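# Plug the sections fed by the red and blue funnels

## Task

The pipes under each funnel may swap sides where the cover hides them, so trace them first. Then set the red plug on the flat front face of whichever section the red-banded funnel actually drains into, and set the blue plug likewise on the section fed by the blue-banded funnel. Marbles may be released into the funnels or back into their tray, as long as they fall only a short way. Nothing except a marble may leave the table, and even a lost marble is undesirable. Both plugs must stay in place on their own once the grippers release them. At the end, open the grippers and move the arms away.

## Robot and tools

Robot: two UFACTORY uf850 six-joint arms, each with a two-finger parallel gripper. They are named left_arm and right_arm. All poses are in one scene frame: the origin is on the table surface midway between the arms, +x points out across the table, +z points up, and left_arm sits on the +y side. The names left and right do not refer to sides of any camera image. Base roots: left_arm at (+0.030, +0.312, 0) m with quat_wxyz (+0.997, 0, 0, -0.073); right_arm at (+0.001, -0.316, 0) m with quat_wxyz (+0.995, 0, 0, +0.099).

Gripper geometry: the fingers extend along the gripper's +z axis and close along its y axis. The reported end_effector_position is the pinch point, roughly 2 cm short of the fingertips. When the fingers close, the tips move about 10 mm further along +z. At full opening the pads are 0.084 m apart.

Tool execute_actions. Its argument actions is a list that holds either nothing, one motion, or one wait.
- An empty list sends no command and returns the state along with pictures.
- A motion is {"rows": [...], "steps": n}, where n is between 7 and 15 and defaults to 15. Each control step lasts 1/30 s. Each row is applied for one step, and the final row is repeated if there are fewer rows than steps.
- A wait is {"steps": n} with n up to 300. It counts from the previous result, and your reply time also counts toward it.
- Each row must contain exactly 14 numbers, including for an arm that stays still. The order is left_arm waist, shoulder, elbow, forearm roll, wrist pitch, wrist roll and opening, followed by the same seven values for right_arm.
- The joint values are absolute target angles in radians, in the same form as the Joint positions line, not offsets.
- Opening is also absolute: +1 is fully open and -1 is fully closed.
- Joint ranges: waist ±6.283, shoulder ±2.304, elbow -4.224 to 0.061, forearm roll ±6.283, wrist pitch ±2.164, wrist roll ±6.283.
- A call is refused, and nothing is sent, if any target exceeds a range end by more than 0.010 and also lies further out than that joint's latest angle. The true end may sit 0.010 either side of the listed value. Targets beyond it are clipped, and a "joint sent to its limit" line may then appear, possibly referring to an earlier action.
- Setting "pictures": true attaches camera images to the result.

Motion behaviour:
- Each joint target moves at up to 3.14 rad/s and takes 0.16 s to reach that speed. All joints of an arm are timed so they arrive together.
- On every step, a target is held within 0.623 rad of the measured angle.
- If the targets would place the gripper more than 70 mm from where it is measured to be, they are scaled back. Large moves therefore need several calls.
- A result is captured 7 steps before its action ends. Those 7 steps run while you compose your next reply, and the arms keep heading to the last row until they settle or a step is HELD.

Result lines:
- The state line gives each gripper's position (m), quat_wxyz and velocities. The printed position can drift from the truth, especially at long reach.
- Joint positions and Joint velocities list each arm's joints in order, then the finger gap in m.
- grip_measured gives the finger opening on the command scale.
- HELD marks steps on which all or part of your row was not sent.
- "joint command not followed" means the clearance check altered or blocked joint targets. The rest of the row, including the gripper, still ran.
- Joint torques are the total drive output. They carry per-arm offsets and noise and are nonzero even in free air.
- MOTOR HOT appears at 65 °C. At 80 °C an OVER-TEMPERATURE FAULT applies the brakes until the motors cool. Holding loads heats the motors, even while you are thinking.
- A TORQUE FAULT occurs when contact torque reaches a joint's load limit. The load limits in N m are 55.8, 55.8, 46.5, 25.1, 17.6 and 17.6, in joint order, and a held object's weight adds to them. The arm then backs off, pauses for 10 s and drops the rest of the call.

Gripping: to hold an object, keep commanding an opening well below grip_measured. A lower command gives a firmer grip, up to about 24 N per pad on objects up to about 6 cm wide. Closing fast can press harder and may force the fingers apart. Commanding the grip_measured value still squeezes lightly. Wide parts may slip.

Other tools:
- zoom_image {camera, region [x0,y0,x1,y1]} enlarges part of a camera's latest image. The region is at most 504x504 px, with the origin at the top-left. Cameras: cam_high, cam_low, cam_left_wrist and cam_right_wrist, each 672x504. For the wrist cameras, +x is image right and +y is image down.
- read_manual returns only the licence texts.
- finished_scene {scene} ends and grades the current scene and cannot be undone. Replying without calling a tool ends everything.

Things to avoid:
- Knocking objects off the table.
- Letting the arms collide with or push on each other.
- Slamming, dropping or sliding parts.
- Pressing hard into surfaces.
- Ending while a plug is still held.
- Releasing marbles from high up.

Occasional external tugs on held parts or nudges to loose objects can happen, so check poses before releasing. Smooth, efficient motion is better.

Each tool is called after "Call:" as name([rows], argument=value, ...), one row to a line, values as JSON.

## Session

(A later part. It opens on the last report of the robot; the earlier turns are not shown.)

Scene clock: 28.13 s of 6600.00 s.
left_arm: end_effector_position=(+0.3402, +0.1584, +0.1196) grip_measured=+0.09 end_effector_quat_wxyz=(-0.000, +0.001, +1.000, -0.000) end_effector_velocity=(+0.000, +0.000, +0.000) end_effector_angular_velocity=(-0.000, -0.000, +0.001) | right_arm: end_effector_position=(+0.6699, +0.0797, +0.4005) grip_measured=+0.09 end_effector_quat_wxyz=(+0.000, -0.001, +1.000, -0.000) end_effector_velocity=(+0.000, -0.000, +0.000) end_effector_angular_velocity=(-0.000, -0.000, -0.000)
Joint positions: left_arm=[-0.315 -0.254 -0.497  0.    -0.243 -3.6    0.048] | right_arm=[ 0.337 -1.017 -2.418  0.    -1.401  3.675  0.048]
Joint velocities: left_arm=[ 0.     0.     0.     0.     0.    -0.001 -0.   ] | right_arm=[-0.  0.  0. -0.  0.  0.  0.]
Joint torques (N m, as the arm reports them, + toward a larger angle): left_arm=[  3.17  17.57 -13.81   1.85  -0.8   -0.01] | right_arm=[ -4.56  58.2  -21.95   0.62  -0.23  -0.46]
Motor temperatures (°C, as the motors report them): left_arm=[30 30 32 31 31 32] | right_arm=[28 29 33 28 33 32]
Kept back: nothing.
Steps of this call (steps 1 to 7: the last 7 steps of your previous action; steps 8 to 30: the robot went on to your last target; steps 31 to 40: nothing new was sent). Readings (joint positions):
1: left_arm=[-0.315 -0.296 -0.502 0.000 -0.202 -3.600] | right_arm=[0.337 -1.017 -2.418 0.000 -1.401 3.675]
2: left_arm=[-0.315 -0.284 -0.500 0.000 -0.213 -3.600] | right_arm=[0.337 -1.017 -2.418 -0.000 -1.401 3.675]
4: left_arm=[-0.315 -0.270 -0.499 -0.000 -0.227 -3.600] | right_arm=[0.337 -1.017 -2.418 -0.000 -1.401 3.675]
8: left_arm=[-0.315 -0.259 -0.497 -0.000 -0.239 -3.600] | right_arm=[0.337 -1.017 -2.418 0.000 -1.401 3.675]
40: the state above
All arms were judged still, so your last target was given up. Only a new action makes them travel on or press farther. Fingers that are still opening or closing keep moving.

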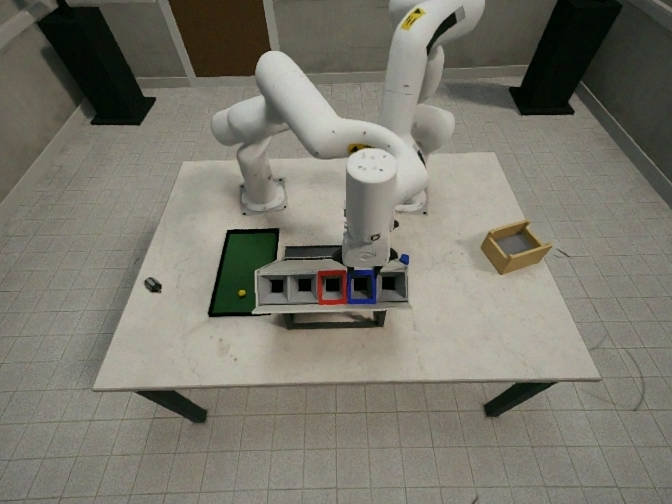

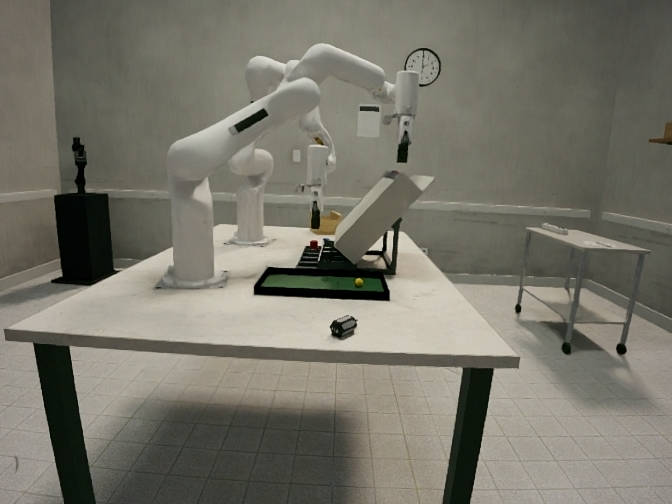

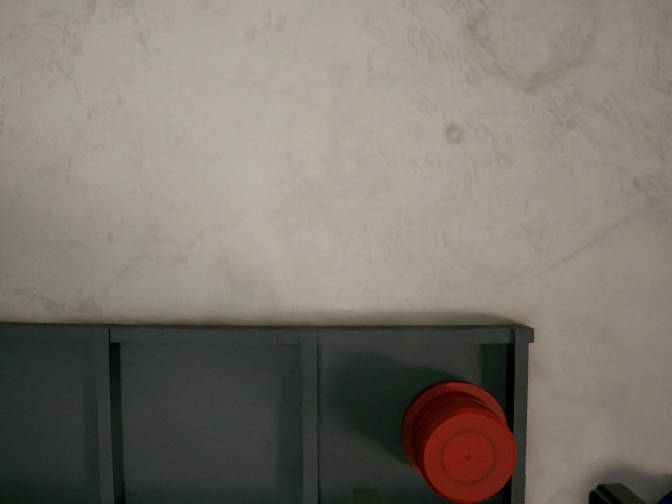

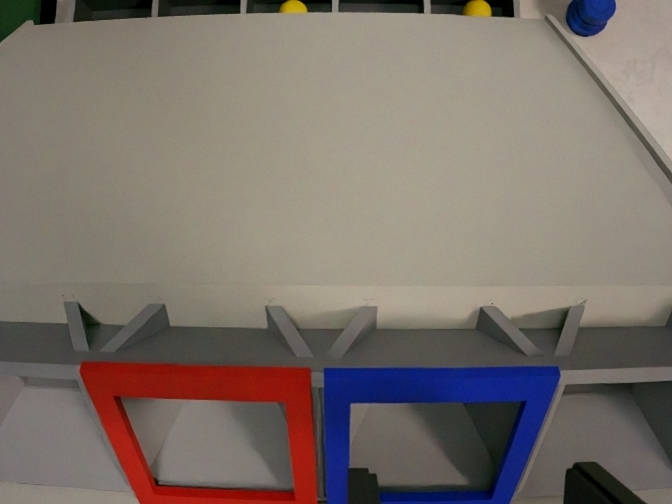

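Call:
execute_actions([
  {"rows":[[0.024,-0.206,-0.546,0,-0.34,-3.26,0.6,-0.252,0.123,-0.982,0,-1.105,3.086,0.1]]},
])

Call:
execute_actions([
  {"steps":30},
], pictures=true)

Scene clock: 28.63 s of 6600.00 s.
left_arm: end_effector_position=(+0.3688, +0.2068, +0.1335) grip_measured=+0.58 end_effector_quat_wxyz=(+0.000, +0.001, +1.000, -0.000) end_effector_velocity=(+0.131, +0.275, +0.075) end_effector_angular_velocity=(+0.000, +0.000, +0.003) | right_arm: end_effector_position=(+0.6907, +0.0223, +0.4281) grip_measured=+0.09 end_effector_quat_wxyz=(+0.018, -0.001, +1.000, +0.009) end_effector_velocity=(+0.076, -0.281, +0.133) end_effector_angular_velocity=(+0.066, -0.168, +0.003)
Joint positions: left_arm=[-0.156 -0.231 -0.52   0.    -0.288 -3.441  0.068] | right_arm=[ 0.259 -0.932 -2.333 -0.    -1.362  3.597  0.048]
Joint velocities: left_arm=[ 0.852  0.12  -0.123 -0.001 -0.243  0.85   0.01 ] | right_arm=[-0.372  0.43   0.439  0.     0.189 -0.375 -0.   ]
Joint torques (N m, as the arm reports them, + toward a larger angle): left_arm=[  6.13  16.45 -13.95   1.82  -1.11  -0.19] | right_arm=[ -6.79  58.66 -21.55   0.76  -0.11  -0.42]
Motor temperatures (°C, as the motors report them): left_arm=[30 30 32 31 31 32] | right_arm=[28 29 33 28 33 32]
Steps of this call (steps 1 to 7: nothing new was sent; steps 8 to 15: the first 8 steps of this action). Readings (joint positions):
8: left_arm=[-0.315 -0.254 -0.497 -0.000 -0.243 -3.600] | right_arm=[0.337 -1.017 -2.418 0.000 -1.401 3.675]
9: left_arm=[-0.312 -0.254 -0.497 -0.000 -0.244 -3.596] | right_arm=[0.335 -1.014 -2.414 0.000 -1.399 3.671]
11: left_arm=[-0.276 -0.249 -0.502 -0.000 -0.255 -3.559] | right_arm=[0.313 -0.991 -2.389 0.000 -1.388 3.649]
15: the state above

Scene clock: 29.63 s of 6600.00 s.
left_arm: end_effector_position=(+0.3908, +0.2682, +0.1497) grip_measured=+0.59 end_effector_quat_wxyz=(-0.000, +0.002, +1.000, -0.000) end_effector_velocity=(+0.000, +0.000, +0.000) end_effector_angular_velocity=(-0.000, -0.001, +0.002) | right_arm: end_effector_position=(+0.6191, -0.2396, +0.5639) grip_measured=+0.09 end_effector_quat_wxyz=(+0.098, -0.001, +0.995, +0.012) end_effector_velocity=(-0.231, -0.202, +0.028) end_effector_angular_velocity=(-0.054, -0.002, -0.006)
Joint positions: left_arm=[ 0.024 -0.206 -0.546 -0.    -0.34  -3.26   0.069] | right_arm=[-0.074 -0.336 -1.727  0.    -1.194  3.264  0.048]
Joint velocities: left_arm=[ 0.001  0.001 -0.    -0.001 -0.    -0.001 -0.   ] | right_arm=[-0.276  0.715  0.859 -0.     0.138 -0.276  0.   ]
Joint torques (N m, as the arm reports them, + toward a larger angle): left_arm=[  3.65  16.79 -15.72   1.9   -0.76  -0.09] | right_arm=[ -3.6   32.45 -20.47   0.94   0.17  -0.48]
Motor temperatures (°C, as the motors report them): left_arm=[30 30 32 31 31 32] | right_arm=[28 29 33 28 33 32]
Kept back: nothing.
Steps of this call (steps 1 to 7: the last 7 steps of your previous action; steps 8 to 30: the robot went on to your last target). Readings (joint positions):
1: left_arm=[-0.128 -0.227 -0.524 0.000 -0.296 -3.413] | right_arm=[0.246 -0.918 -2.318 -0.000 -1.355 3.585]
2: left_arm=[-0.100 -0.224 -0.528 0.000 -0.304 -3.385] | right_arm=[0.234 -0.903 -2.303 -0.000 -1.349 3.572]
4: left_arm=[-0.051 -0.217 -0.535 0.000 -0.318 -3.336] | right_arm=[0.209 -0.872 -2.272 -0.000 -1.337 3.547]
8: left_arm=[0.001 -0.209 -0.543 0.000 -0.333 -3.283] | right_arm=[0.160 -0.806 -2.207 -0.000 -1.312 3.498]
30: the state above

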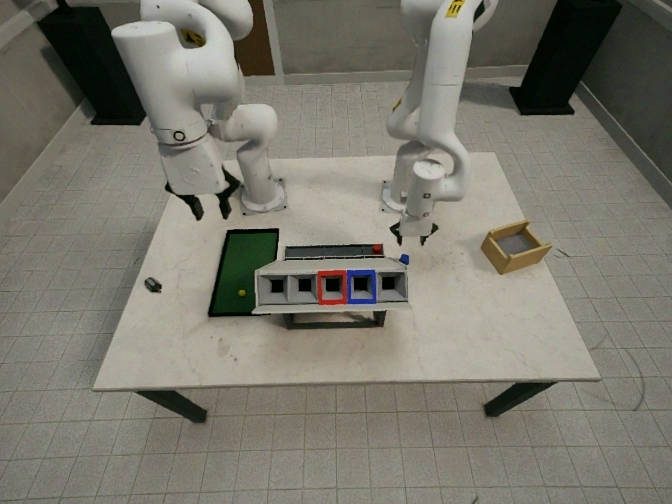

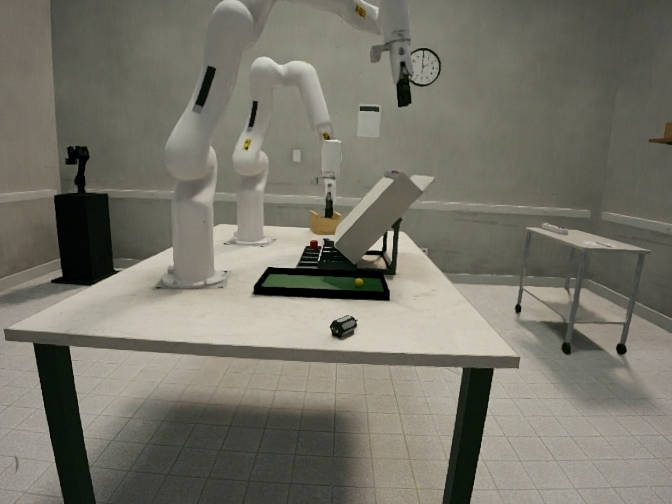

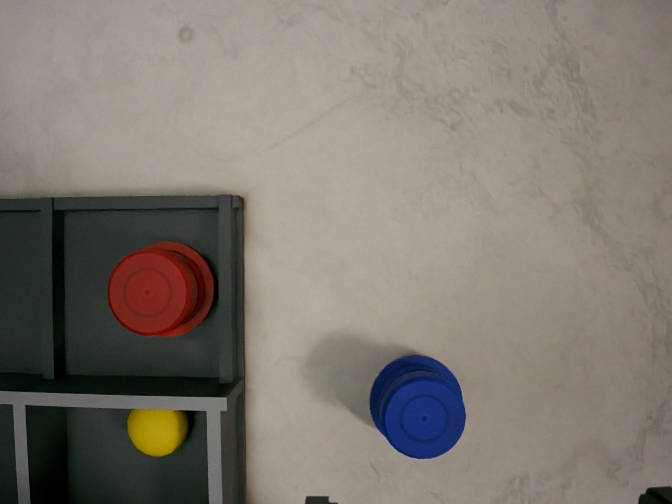

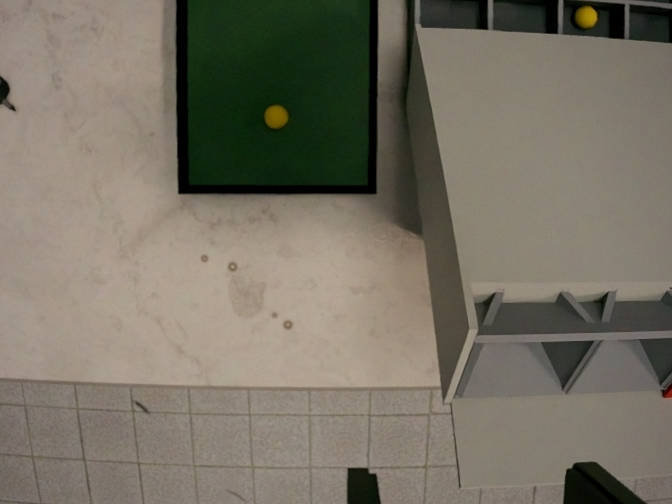

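Call:
execute_actions([
  {"rows":[[0.024,-0.529,-0.56,0,-0.031,-3.26,0.6,-0.252,0.123,-0.982,0,-1.105,3.086,0.1]]},
])

Call:
execute_actions([
  {"steps":20},
])

Call:
execute_actions([
  {"rows":[[0.024,-0.529,-0.56,0,-0.031,-3.26,-0.8,-0.252,0.123,-0.982,0,-1.105,3.086,0.1]]},
])

Call:
execute_actions([
  {"rows":[[0.024,-0.206,-0.546,0,-0.34,-3.26,-0.8,-0.252,0.123,-0.982,0,-1.105,3.086,0.1]]},
])

Call:
execute_actions([
  {"steps":12},
])

Call:
execute_actions([
  {"rows":[[-0.643,-0.426,-0.753,0,-0.327,-3.93,-0.8,-0.252,0.123,-0.982,0,-1.105,3.086,0.1]]},
])

Call:
execute_actions([
  {"steps":40},
], pictures=true)

Scene clock: 30.37 s of 6600.00 s.
left_arm: end_effector_position=(+0.3932, +0.2679, +0.0920) grip_measured=+0.59 end_effector_quat_wxyz=(-0.001, +0.002, +1.000, +0.000) end_effector_velocity=(-0.013, +0.001, -0.313) end_effector_angular_velocity=(+0.001, +0.009, -0.002) | right_arm: end_effector_position=(+0.4327, -0.3301, +0.4697) grip_measured=+0.09 end_effector_quat_wxyz=(+0.015, -0.001, +1.000, -0.000) end_effector_velocity=(-0.240, -0.065, -0.152) end_effector_angular_velocity=(+0.002, +0.228, -0.003)
Joint positions: left_arm=[ 0.024 -0.369 -0.553 -0.    -0.185 -3.26   0.069] | right_arm=[-0.23   0.066 -1.08  -0.    -1.116  3.108  0.048]
Joint velocities: left_arm=[-0.    -0.877 -0.035  0.002  0.833  0.     0.   ] | right_arm=[-0.169  0.437  0.746 -0.     0.081 -0.167 -0.   ]
Joint torques (N m, as the arm reports them, + toward a larger angle): left_arm=[  3.08  26.15 -12.4    1.55  -0.87  -0.02] | right_arm=[ -3.15  10.16 -25.34   0.88   0.08  -0.23]
Motor temperatures (°C, as the motors report them): left_arm=[30 30 32 31 31 32] | right_arm=[28 29 33 28 33 32]
Steps of this call (steps 1 to 14: the robot went on to your last target; steps 15 to 22: the first 8 steps of this action). Readings (joint positions):
15: left_arm=[0.024 -0.206 -0.546 -0.000 -0.340 -3.260] | right_arm=[-0.186 -0.048 -1.275 -0.000 -1.138 3.152]
16: left_arm=[0.024 -0.209 -0.546 0.000 -0.336 -3.260] | right_arm=[-0.192 -0.031 -1.246 -0.000 -1.135 3.146]
18: left_arm=[0.024 -0.244 -0.549 0.000 -0.300 -3.260] | right_arm=[-0.205 0.002 -1.189 -0.000 -1.129 3.133]
22: the state above

Scene clock: 31.03 s of 6600.00 s.
left_arm: end_effector_position=(+0.3876, +0.2686, +0.0353) grip_measured=+0.59 end_effector_quat_wxyz=(+0.000, +0.002, +1.000, -0.000) end_effector_velocity=(-0.001, -0.000, -0.002) end_effector_angular_velocity=(+0.000, +0.001, +0.001) | right_arm: end_effector_position=(+0.4011, -0.3379, +0.4493) grip_measured=+0.09 end_effector_quat_wxyz=(+0.000, -0.001, +1.000, -0.000) end_effector_velocity=(-0.001, -0.001, -0.001) end_effector_angular_velocity=(+0.000, +0.001, -0.001)
Joint positions: left_arm=[ 0.024 -0.528 -0.56   0.    -0.031 -3.26   0.069] | right_arm=[-0.252  0.123 -0.982  0.    -1.105  3.086  0.048]
Joint velocities: left_arm=[-0.    -0.005 -0.    -0.001  0.004  0.    -0.   ] | right_arm=[-0.002  0.002  0.003  0.    -0.    -0.001  0.   ]
Joint torques (N m, as the arm reports them, + toward a larger angle): left_arm=[  2.96  23.74 -10.57   1.52  -0.77  -0.03] | right_arm=[ -3.3   15.64 -22.09   0.99  -0.02  -0.38]
Motor temperatures (°C, as the motors report them): left_arm=[30 30 32 31 31 32] | right_arm=[28 29 33 28 33 32]
Kept back: nothing.
Steps of this call (steps 1 to 7: the last 7 steps of your previous action; steps 8 to 20: the robot went on to your last target). Readings (joint positions):
1: left_arm=[0.024 -0.397 -0.554 -0.000 -0.158 -3.260] | right_arm=[-0.235 0.079 -1.057 -0.000 -1.114 3.103]
2: left_arm=[0.024 -0.425 -0.555 -0.000 -0.132 -3.260] | right_arm=[-0.239 0.090 -1.038 -0.000 -1.112 3.099]
4: left_arm=[0.024 -0.470 -0.557 -0.000 -0.089 -3.260] | right_arm=[-0.245 0.105 -1.013 -0.000 -1.109 3.093]
8: left_arm=[0.024 -0.511 -0.559 -0.000 -0.048 -3.260] | right_arm=[-0.250 0.118 -0.991 0.000 -1.106 3.088]
20: the state above

Scene clock: 31.30 s of 6600.00 s.
left_arm: end_effector_position=(+0.3876, +0.2686, +0.0352) grip_measured=-0.33 end_effector_quat_wxyz=(+0.000, +0.002, +1.000, -0.000) end_effector_velocity=(-0.001, +0.000, -0.000) end_effector_angular_velocity=(+0.000, +0.002, +0.003) | right_arm: end_effector_position=(+0.4010, -0.3380, +0.4493) grip_measured=+0.09 end_effector_quat_wxyz=(+0.000, -0.001, +1.000, -0.000) end_effector_velocity=(-0.000, +0.000, -0.000) end_effector_angular_velocity=(-0.000, +0.000, +0.002)
Joint positions: left_arm=[ 0.024 -0.529 -0.56   0.    -0.031 -3.26   0.03 ] | right_arm=[-0.252  0.123 -0.982  0.    -1.105  3.086  0.048]
Joint velocities: left_arm=[ 0.001 -0.     0.001  0.    -0.    -0.002 -0.   ] | right_arm=[ 0.001  0.     0.    -0.    -0.    -0.     0.   ]
Joint torques (N m, as the arm reports them, + toward a larger angle): left_arm=[  3.27  21.87 -10.38   1.53  -0.64  -0.01] | right_arm=[ -4.95  15.35 -22.7    0.96  -0.15  -0.51]
Motor temperatures (°C, as the motors report them): left_arm=[30 30 32 31 31 32] | right_arm=[28 29 33 28 33 32]
Steps of this call (steps 1 to 8: the first 8 steps of this action). Readings (joint positions):
1: left_arm=[0.024 -0.528 -0.560 0.000 -0.031 -3.260] | right_arm=[-0.252 0.123 -0.982 0.000 -1.105 3.086]
2: left_arm=[0.024 -0.529 -0.560 0.000 -0.031 -3.260] | right_arm=[-0.252 0.123 -0.982 0.000 -1.105 3.086]
4: left_arm=[0.024 -0.529 -0.560 0.000 -0.031 -3.260] | right_arm=[-0.252 0.123 -0.982 0.000 -1.105 3.086]
8: the state above

Scene clock: 31.80 s of 6600.00 s.
left_arm: end_effector_position=(+0.3943, +0.2677, +0.0919) grip_measured=-0.33 end_effector_quat_wxyz=(+0.001, +0.002, +1.000, -0.000) end_effector_velocity=(+0.012, -0.001, +0.315) end_effector_angular_velocity=(-0.001, -0.006, +0.000) | right_arm: end_effector_position=(+0.4010, -0.3380, +0.4493) grip_measured=+0.09 end_effector_quat_wxyz=(-0.000, -0.001, +1.000, -0.000) end_effector_velocity=(-0.000, -0.000, -0.000) end_effector_angular_velocity=(-0.000, +0.000, +0.000)
Joint positions: left_arm=[ 0.024 -0.369 -0.554  0.    -0.182 -3.26   0.03 ] | right_arm=[-0.252  0.123 -0.982  0.    -1.105  3.086  0.048]
Joint velocities: left_arm=[ 0.     0.882  0.036 -0.002 -0.839  0.001 -0.   ] | right_arm=[ 0. -0.  0. -0. -0. -0.  0.]
Joint torques (N m, as the arm reports them, + toward a larger angle): left_arm=[  3.28  20.01 -11.86   1.61  -0.56  -0.07] | right_arm=[ -4.16  16.07 -22.34   0.67  -0.16  -0.45]
Motor temperatures (°C, as the motors report them): left_arm=[30 30 32 31 31 32] | right_arm=[28 29 33 28 33 32]
Steps of this call (steps 1 to 7: the last 7 steps of your previous action; steps 8 to 15: the first 8 steps of this action). Readings (joint positions):
8: left_arm=[0.024 -0.529 -0.560 0.000 -0.031 -3.260] | right_arm=[-0.252 0.123 -0.982 0.000 -1.105 3.086]
9: left_arm=[0.024 -0.527 -0.560 0.000 -0.034 -3.260] | right_arm=[-0.252 0.123 -0.982 0.000 -1.105 3.086]
11: left_arm=[0.024 -0.494 -0.557 -0.000 -0.068 -3.260] | right_arm=[-0.252 0.123 -0.982 0.000 -1.105 3.086]
15: the state above

Scene clock: 32.20 s of 6600.00 s.
left_arm: end_effector_position=(+0.3907, +0.2682, +0.1475) grip_measured=-0.33 end_effector_quat_wxyz=(-0.000, +0.002, +1.000, +0.000) end_effector_velocity=(-0.003, -0.000, +0.017) end_effector_angular_velocity=(+0.000, +0.003, -0.001) | right_arm: end_effector_position=(+0.4010, -0.3380, +0.4493) grip_measured=+0.09 end_effector_quat_wxyz=(-0.000, -0.001, +1.000, -0.000) end_effector_velocity=(+0.000, +0.000, -0.000) end_effector_angular_velocity=(+0.000, +0.000, +0.000)
Joint positions: left_arm=[ 0.024 -0.212 -0.546 -0.    -0.335 -3.26   0.03 ] | right_arm=[-0.252  0.123 -0.982  0.    -1.105  3.086  0.048]
Joint velocities: left_arm=[-0.001  0.048  0.003 -0.001 -0.048  0.    -0.   ] | right_arm=[ 0. -0.  0.  0. -0. -0.  0.]
Joint torques (N m, as the arm reports them, + toward a larger angle): left_arm=[  2.92  18.57 -15.35   1.94  -0.67  -0.04] | right_arm=[ -5.03  14.82 -22.92   0.48  -0.15  -0.41]
Motor temperatures (°C, as the motors report them): left_arm=[30 30 32 31 31 32] | right_arm=[28 29 33 28 33 32]
Kept back: nothing.
Steps of this call (steps 1 to 7: the last 7 steps of your previous action; steps 8 to 12: the robot went on to your last target). Readings (joint positions):
1: left_arm=[0.024 -0.340 -0.552 0.000 -0.210 -3.260] | right_arm=[-0.252 0.123 -0.982 0.000 -1.105 3.086]
2: left_arm=[0.024 -0.313 -0.551 0.000 -0.237 -3.260] | right_arm=[-0.252 0.123 -0.982 -0.000 -1.105 3.086]
4: left_arm=[0.024 -0.267 -0.549 0.000 -0.280 -3.260] | right_arm=[-0.252 0.123 -0.982 0.000 -1.105 3.086]
8: left_arm=[0.024 -0.224 -0.547 -0.000 -0.322 -3.260] | right_arm=[-0.252 0.123 -0.982 -0.000 -1.105 3.086]
12: the state above

Scene clock: 32.47 s of 6600.00 s.
left_arm: end_effector_position=(+0.3978, +0.2110, +0.1433) grip_measured=-0.33 end_effector_quat_wxyz=(-0.000, +0.001, +1.000, +0.000) end_effector_velocity=(+0.009, -0.315, -0.028) end_effector_angular_velocity=(-0.000, -0.001, -0.002) | right_arm: end_effector_position=(+0.4010, -0.3380, +0.4493) grip_measured=+0.09 end_effector_quat_wxyz=(-0.000, -0.001, +1.000, -0.000) end_effector_velocity=(-0.000, -0.000, +0.000) end_effector_angular_velocity=(-0.000, +0.000, +0.000)
Joint positions: left_arm=[-0.123 -0.259 -0.594  0.    -0.335 -3.409  0.03 ] | right_arm=[-0.252  0.123 -0.982 -0.    -1.105  3.086  0.048]
Joint velocities: left_arm=[-0.789 -0.253 -0.242 -0.001  0.012 -0.787  0.   ] | right_arm=[ 0.  0. -0. -0. -0. -0. -0.]
Joint torques (N m, as the arm reports them, + toward a larger angle): left_arm=[  4.18  19.76 -14.76   1.79  -0.9   -0.14] | right_arm=[ -4.18  15.66 -22.4    1.1   -0.11  -0.53]
Motor temperatures (°C, as the motors report them): left_arm=[30 30 32 31 31 32] | right_arm=[28 29 33 28 33 32]
Steps of this call (steps 1 to 8: the first 8 steps of this action). Readings (joint positions):
1: left_arm=[0.024 -0.210 -0.546 -0.000 -0.336 -3.260] | right_arm=[-0.252 0.123 -0.982 0.000 -1.105 3.086]
2: left_arm=[0.021 -0.210 -0.547 0.000 -0.337 -3.264] | right_arm=[-0.252 0.123 -0.982 0.000 -1.105 3.086]
4: left_arm=[-0.011 -0.221 -0.558 0.000 -0.337 -3.299] | right_arm=[-0.252 0.123 -0.982 0.000 -1.105 3.086]
8: the state above

Scene clock: 33.80 s of 6600.00 s.
left_arm: end_effector_position=(+0.3404, +0.0002, +0.1194) grip_measured=-0.33 end_effector_quat_wxyz=(-0.000, +0.000, +1.000, -0.000) end_effector_velocity=(+0.000, -0.001, +0.000) end_effector_angular_velocity=(-0.000, -0.001, -0.001) | right_arm: end_effector_position=(+0.4010, -0.3380, +0.4493) grip_measured=+0.09 end_effector_quat_wxyz=(-0.000, -0.001, +1.000, -0.000) end_effector_velocity=(-0.000, -0.000, -0.000) end_effector_angular_velocity=(-0.000, +0.001, -0.000)
Joint positions: left_arm=[-0.643 -0.426 -0.753  0.    -0.327 -3.93   0.03 ] | right_arm=[-0.252  0.123 -0.982  0.    -1.105  3.086  0.048]
Joint velocities: left_arm=[-0.002 -0.001 -0.002  0.    -0.    -0.001 -0.   ] | right_arm=[-0.    -0.     0.    -0.    -0.001  0.    -0.   ]
Joint torques (N m, as the arm reports them, + toward a larger angle): left_arm=[  3.49  25.35 -15.26   1.78  -0.79  -0.09] | right_arm=[ -5.51  16.02 -21.85   0.83  -0.2   -0.39]
Motor temperatures (°C, as the motors report them): left_arm=[30 30 32 31 31 32] | right_arm=[28 29 33 28 33 32]
Kept back: nothing.
Steps of this call (steps 1 to 7: the last 7 steps of your previous action; steps 8 to 40: the robot went on to your last target). Readings (joint positions):
1: left_arm=[-0.149 -0.267 -0.601 0.000 -0.335 -3.435] | right_arm=[-0.252 0.123 -0.982 -0.000 -1.105 3.086]
2: left_arm=[-0.175 -0.276 -0.609 0.000 -0.334 -3.460] | right_arm=[-0.252 0.123 -0.982 -0.000 -1.105 3.086]
4: left_arm=[-0.226 -0.292 -0.625 0.000 -0.333 -3.512] | right_arm=[-0.252 0.123 -0.982 -0.000 -1.105 3.086]
8: left_arm=[-0.326 -0.324 -0.656 0.000 -0.332 -3.612] | right_arm=[-0.252 0.123 -0.982 0.000 -1.105 3.086]
40: the state above

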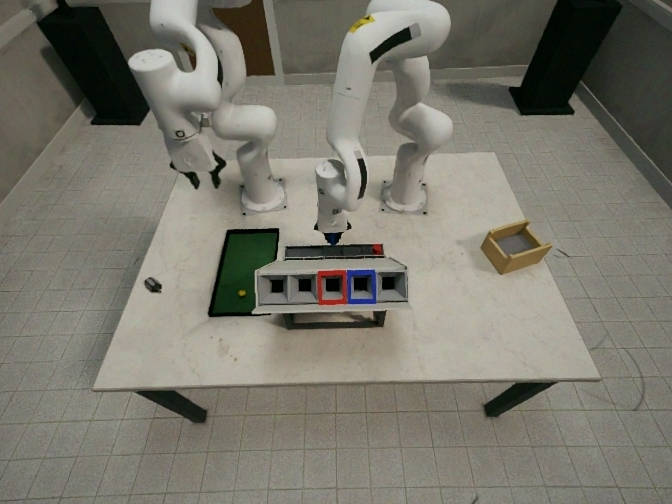

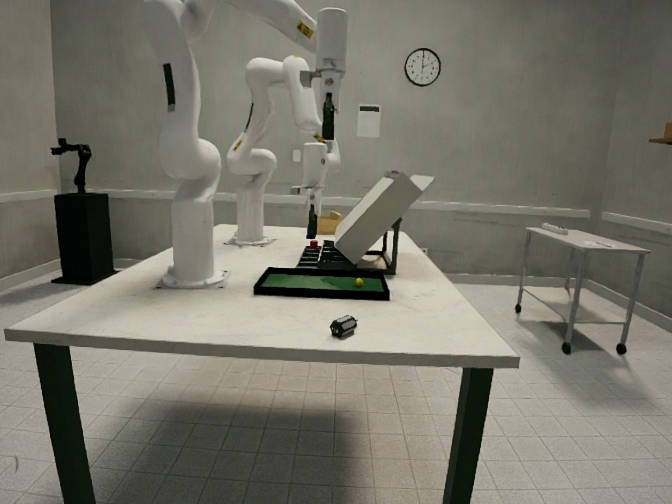

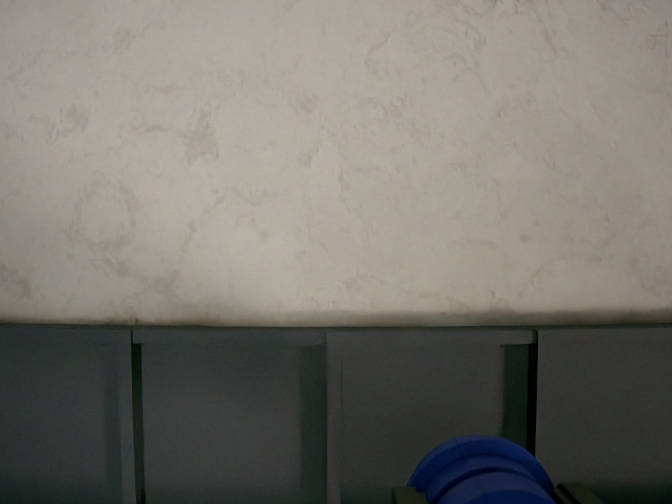

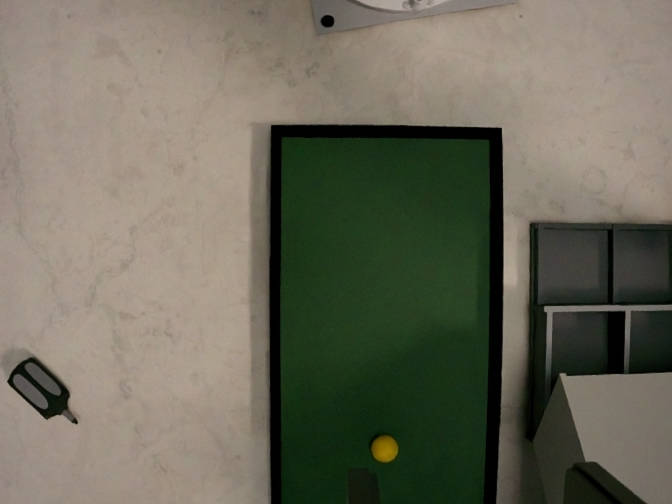

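Call:
execute_actions([
  {"rows":[[-0.643,-0.592,-0.768,0,-0.176,-3.93,-0.8,-0.252,0.123,-0.982,0,-1.105,3.086,0.1]]},
])

Call:
execute_actions([
  {"steps":15},
])

Call:
execute_actions([
  {"rows":[[-0.643,-0.592,-0.768,0,-0.176,-3.93,0.1,-0.252,0.123,-0.982,0,-1.105,3.086,0.1]]},
])

Call:
execute_actions([
  {"rows":[[-0.643,-0.35,-0.753,0,-0.4,-3.93,0.1,-0.252,0.123,-0.982,0,-1.105,3.086,0.1]]},
])

Call:
execute_actions([
  {"steps":25},
], pictures=true)

Scene clock: 34.37 s of 6600.00 s.
left_arm: end_effector_position=(+0.3399, +0.0006, +0.0665) grip_measured=-0.33 end_effector_quat_wxyz=(-0.001, +0.000, +1.000, +0.001) end_effector_velocity=(-0.009, +0.009, -0.167) end_effector_angular_velocity=(+0.007, +0.007, -0.001) | right_arm: end_effector_position=(+0.4010, -0.3380, +0.4493) grip_measured=+0.09 end_effector_quat_wxyz=(-0.000, -0.001, +1.000, -0.000) end_effector_velocity=(+0.000, +0.000, -0.000) end_effector_angular_velocity=(+0.000, -0.001, +0.001)
Joint positions: left_arm=[-0.643 -0.552 -0.763 -0.    -0.215 -3.93   0.03 ] | right_arm=[-0.252  0.123 -0.982 -0.    -1.105  3.086  0.048]
Joint velocities: left_arm=[-0.    -0.395 -0.029 -0.001  0.356  0.002  0.   ] | right_arm=[ 0.001 -0.     0.     0.     0.001  0.    -0.   ]
Joint torques (N m, as the arm reports them, + toward a larger angle): left_arm=[  3.37  47.56 -15.58   2.13  -0.92  -0.05] | right_arm=[ -5.01  14.43 -22.37   0.79  -0.03  -0.44]
Motor temperatures (°C, as the motors report them): left_arm=[30 30 32 31 31 32] | right_arm=[28 29 33 28 33 32]
Steps of this call (steps 1 to 9: the robot went on to your last target; steps 10 to 17: the first 8 steps of this action). Readings (joint positions):
10: left_arm=[-0.643 -0.426 -0.753 -0.000 -0.327 -3.930] | right_arm=[-0.252 0.123 -0.982 0.000 -1.105 3.086]
11: left_arm=[-0.643 -0.429 -0.754 0.000 -0.323 -3.930] | right_arm=[-0.252 0.123 -0.982 -0.000 -1.105 3.086]
13: left_arm=[-0.643 -0.462 -0.758 0.000 -0.291 -3.930] | right_arm=[-0.252 0.123 -0.982 -0.000 -1.105 3.086]
17: the state above

Scene clock: 34.87 s of 6600.00 s.
left_arm: end_effector_position=(+0.3403, +0.0001, +0.0503) grip_measured=-0.33 end_effector_quat_wxyz=(+0.000, +0.000, +1.000, -0.000) end_effector_velocity=(-0.000, +0.001, -0.002) end_effector_angular_velocity=(+0.001, +0.001, -0.001) | right_arm: end_effector_position=(+0.4010, -0.3380, +0.4493) grip_measured=+0.09 end_effector_quat_wxyz=(-0.000, -0.001, +1.000, -0.000) end_effector_velocity=(+0.000, -0.000, -0.000) end_effector_angular_velocity=(+0.000, -0.000, -0.001)
Joint positions: left_arm=[-0.643 -0.591 -0.768  0.    -0.176 -3.93   0.03 ] | right_arm=[-0.252  0.123 -0.982 -0.    -1.105  3.086  0.048]
Joint velocities: left_arm=[ 0.001 -0.004  0.001  0.001  0.004  0.001  0.   ] | right_arm=[-0.001 -0.     0.     0.     0.     0.     0.   ]
Joint torques (N m, as the arm reports them, + toward a larger angle): left_arm=[  3.4   28.69 -13.22   1.77  -0.85  -0.07] | right_arm=[ -5.07  14.03 -22.61   0.28  -0.07  -0.53]
Motor temperatures (°C, as the motors report them): left_arm=[30 30 32 31 31 32] | right_arm=[28 29 33 28 33 32]
Kept back: nothing.
Steps of this call (steps 1 to 7: the last 7 steps of your previous action; steps 8 to 15: the robot went on to your last target). Readings (joint positions):
1: left_arm=[-0.643 -0.563 -0.764 -0.000 -0.205 -3.930] | right_arm=[-0.252 0.123 -0.982 -0.000 -1.105 3.086]
2: left_arm=[-0.643 -0.571 -0.765 -0.000 -0.197 -3.930] | right_arm=[-0.252 0.123 -0.982 0.000 -1.105 3.086]
4: left_arm=[-0.643 -0.580 -0.767 -0.000 -0.187 -3.930] | right_arm=[-0.252 0.123 -0.982 0.000 -1.105 3.086]
8: left_arm=[-0.643 -0.588 -0.768 0.000 -0.179 -3.930] | right_arm=[-0.252 0.123 -0.982 0.000 -1.105 3.086]
15: the state above

Scene clock: 35.13 s of 6600.00 s.
left_arm: end_effector_position=(+0.3403, +0.0002, +0.0500) grip_measured=+0.06 end_effector_quat_wxyz=(+0.000, +0.000, +1.000, -0.000) end_effector_velocity=(+0.000, +0.001, -0.000) end_effector_angular_velocity=(+0.000, +0.000, -0.002) | right_arm: end_effector_position=(+0.4010, -0.3380, +0.4493) grip_measured=+0.09 end_effector_quat_wxyz=(-0.000, -0.001, +1.000, -0.000) end_effector_velocity=(-0.000, +0.000, +0.000) end_effector_angular_velocity=(+0.000, -0.000, +0.001)
Joint positions: left_arm=[-0.643 -0.592 -0.768  0.    -0.176 -3.93   0.047] | right_arm=[-0.252  0.123 -0.982  0.    -1.105  3.086  0.048]
Joint velocities: left_arm=[ 0.001 -0.001  0.     0.     0.     0.003  0.018] | right_arm=[ 0.  0. -0.  0. -0. -0.  0.]
Joint torques (N m, as the arm reports them, + toward a larger angle): left_arm=[  2.8   28.63 -13.03   1.72  -0.74  -0.04] | right_arm=[ -5.62  15.63 -22.57   0.47  -0.17  -0.46]
Motor temperatures (°C, as the motors report them): left_arm=[30 30 32 31 31 32] | right_arm=[28 29 33 28 33 32]
Steps of this call (steps 1 to 8: the first 8 steps of this action). Readings (joint positions):
1: left_arm=[-0.643 -0.592 -0.768 0.000 -0.176 -3.930] | right_arm=[-0.252 0.123 -0.982 -0.000 -1.105 3.086]
2: left_arm=[-0.643 -0.592 -0.768 0.000 -0.176 -3.930] | right_arm=[-0.252 0.123 -0.982 0.000 -1.105 3.086]
4: left_arm=[-0.643 -0.592 -0.768 0.000 -0.176 -3.930] | right_arm=[-0.252 0.123 -0.982 0.000 -1.105 3.086]
8: the state above

Scene clock: 35.63 s of 6600.00 s.
left_arm: end_effector_position=(+0.3427, -0.0023, +0.1106) grip_measured=+0.09 end_effector_quat_wxyz=(+0.001, +0.000, +1.000, -0.001) end_effector_velocity=(-0.003, +0.004, +0.303) end_effector_angular_velocity=(-0.013, -0.013, -0.001) | right_arm: end_effector_position=(+0.4010, -0.3380, +0.4493) grip_measured=+0.09 end_effector_quat_wxyz=(-0.000, -0.001, +1.000, -0.000) end_effector_velocity=(-0.000, +0.000, +0.000) end_effector_angular_velocity=(+0.000, +0.000, +0.000)
Joint positions: left_arm=[-0.643 -0.45  -0.76   0.    -0.306 -3.93   0.048] | right_arm=[-0.252  0.123 -0.982  0.    -1.105  3.086  0.048]
Joint velocities: left_arm=[ 0.     0.712  0.043  0.001 -0.651  0.001  0.   ] | right_arm=[ 0.  0.  0.  0. -0.  0.  0.]
Joint torques (N m, as the arm reports them, + toward a larger angle): left_arm=[  3.79  18.24 -13.75   1.91  -0.5   -0.04] | right_arm=[ -4.01  16.09 -22.     0.87  -0.08  -0.42]
Motor temperatures (°C, as the motors report them): left_arm=[30 30 32 31 31 32] | right_arm=[28 29 33 28 33 32]
Steps of this call (steps 1 to 7: the last 7 steps of your previous action; steps 8 to 15: the first 8 steps of this action). Readings (joint positions):
8: left_arm=[-0.643 -0.592 -0.768 0.000 -0.176 -3.930] | right_arm=[-0.252 0.123 -0.982 -0.000 -1.105 3.086]
9: left_arm=[-0.643 -0.589 -0.767 -0.000 -0.180 -3.930] | right_arm=[-0.252 0.123 -0.982 -0.000 -1.105 3.086]
11: left_arm=[-0.643 -0.556 -0.764 -0.000 -0.213 -3.930] | right_arm=[-0.252 0.123 -0.982 -0.000 -1.105 3.086]
15: the state above

Scene clock: 36.47 s of 6600.00 s.
left_arm: end_effector_position=(+0.3399, +0.0005, +0.1528) grip_measured=+0.09 end_effector_quat_wxyz=(+0.001, +0.000, +1.000, -0.001) end_effector_velocity=(+0.000, +0.000, +0.000) end_effector_angular_velocity=(-0.001, -0.001, +0.000) | right_arm: end_effector_position=(+0.4010, -0.3380, +0.4493) grip_measured=+0.09 end_effector_quat_wxyz=(-0.000, -0.001, +1.000, -0.000) end_effector_velocity=(-0.000, -0.000, +0.000) end_effector_angular_velocity=(-0.000, -0.000, -0.001)
Joint positions: left_arm=[-0.643 -0.35  -0.753 -0.    -0.4   -3.93   0.048] | right_arm=[-0.252  0.123 -0.982  0.    -1.105  3.086  0.048]
Joint velocities: left_arm=[ 0.     0.001  0.     0.001 -0.    -0.    -0.   ] | right_arm=[-0.001  0.    -0.    -0.    -0.     0.    -0.   ]
Joint torques (N m, as the arm reports them, + toward a larger angle): left_arm=[  3.64  23.7  -16.41   1.96  -0.77  -0.03] | right_arm=[ -5.48  15.12 -22.48   1.49  -0.14  -0.49]
Motor temperatures (°C, as the motors report them): left_arm=[30 30 32 31 31 32] | right_arm=[28 29 33 28 33 32]
Kept back: nothing.
Steps of this call (steps 1 to 7: the last 7 steps of your previous action; steps 8 to 25: the robot went on to your last target). Readings (joint positions):
1: left_arm=[-0.643 -0.428 -0.759 0.000 -0.326 -3.930] | right_arm=[-0.252 0.123 -0.982 0.000 -1.105 3.086]
2: left_arm=[-0.643 -0.409 -0.758 0.000 -0.344 -3.930] | right_arm=[-0.252 0.123 -0.982 -0.000 -1.105 3.086]
4: left_arm=[-0.643 -0.382 -0.756 0.000 -0.369 -3.930] | right_arm=[-0.252 0.123 -0.982 0.000 -1.105 3.086]
8: left_arm=[-0.643 -0.360 -0.753 -0.000 -0.391 -3.930] | right_arm=[-0.252 0.123 -0.982 -0.000 -1.105 3.086]
25: the state above

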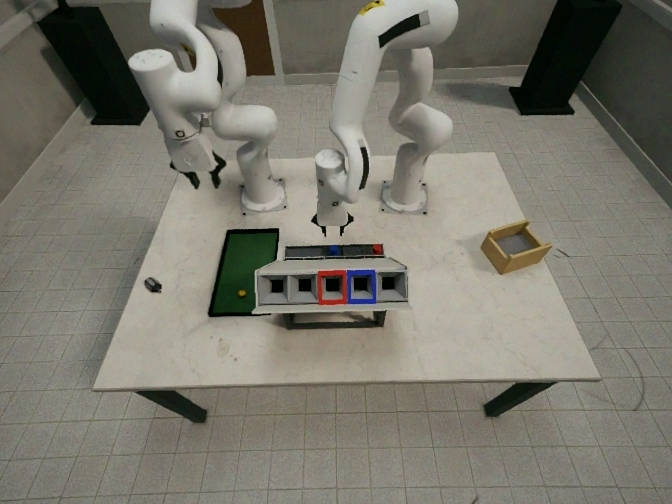

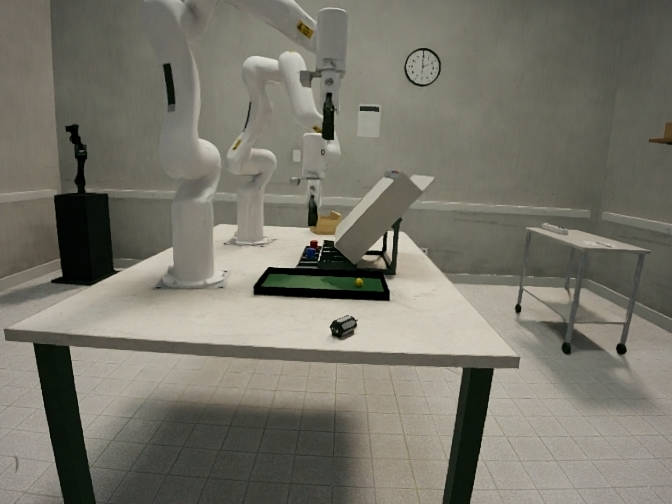

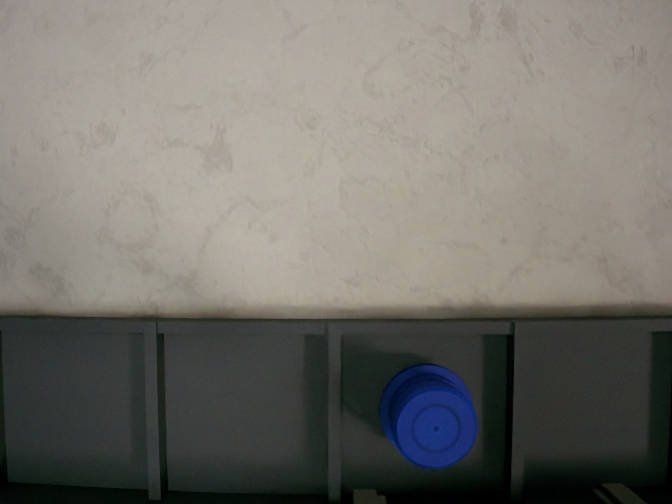

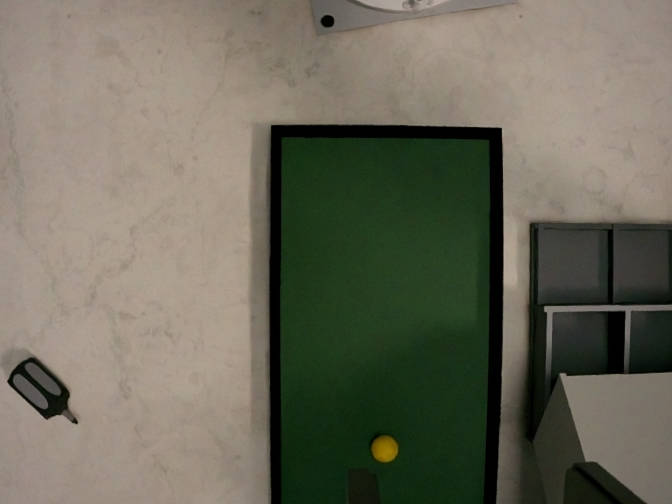

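Call:
finished_scene(scene=1)

The scene is finished: the task was done.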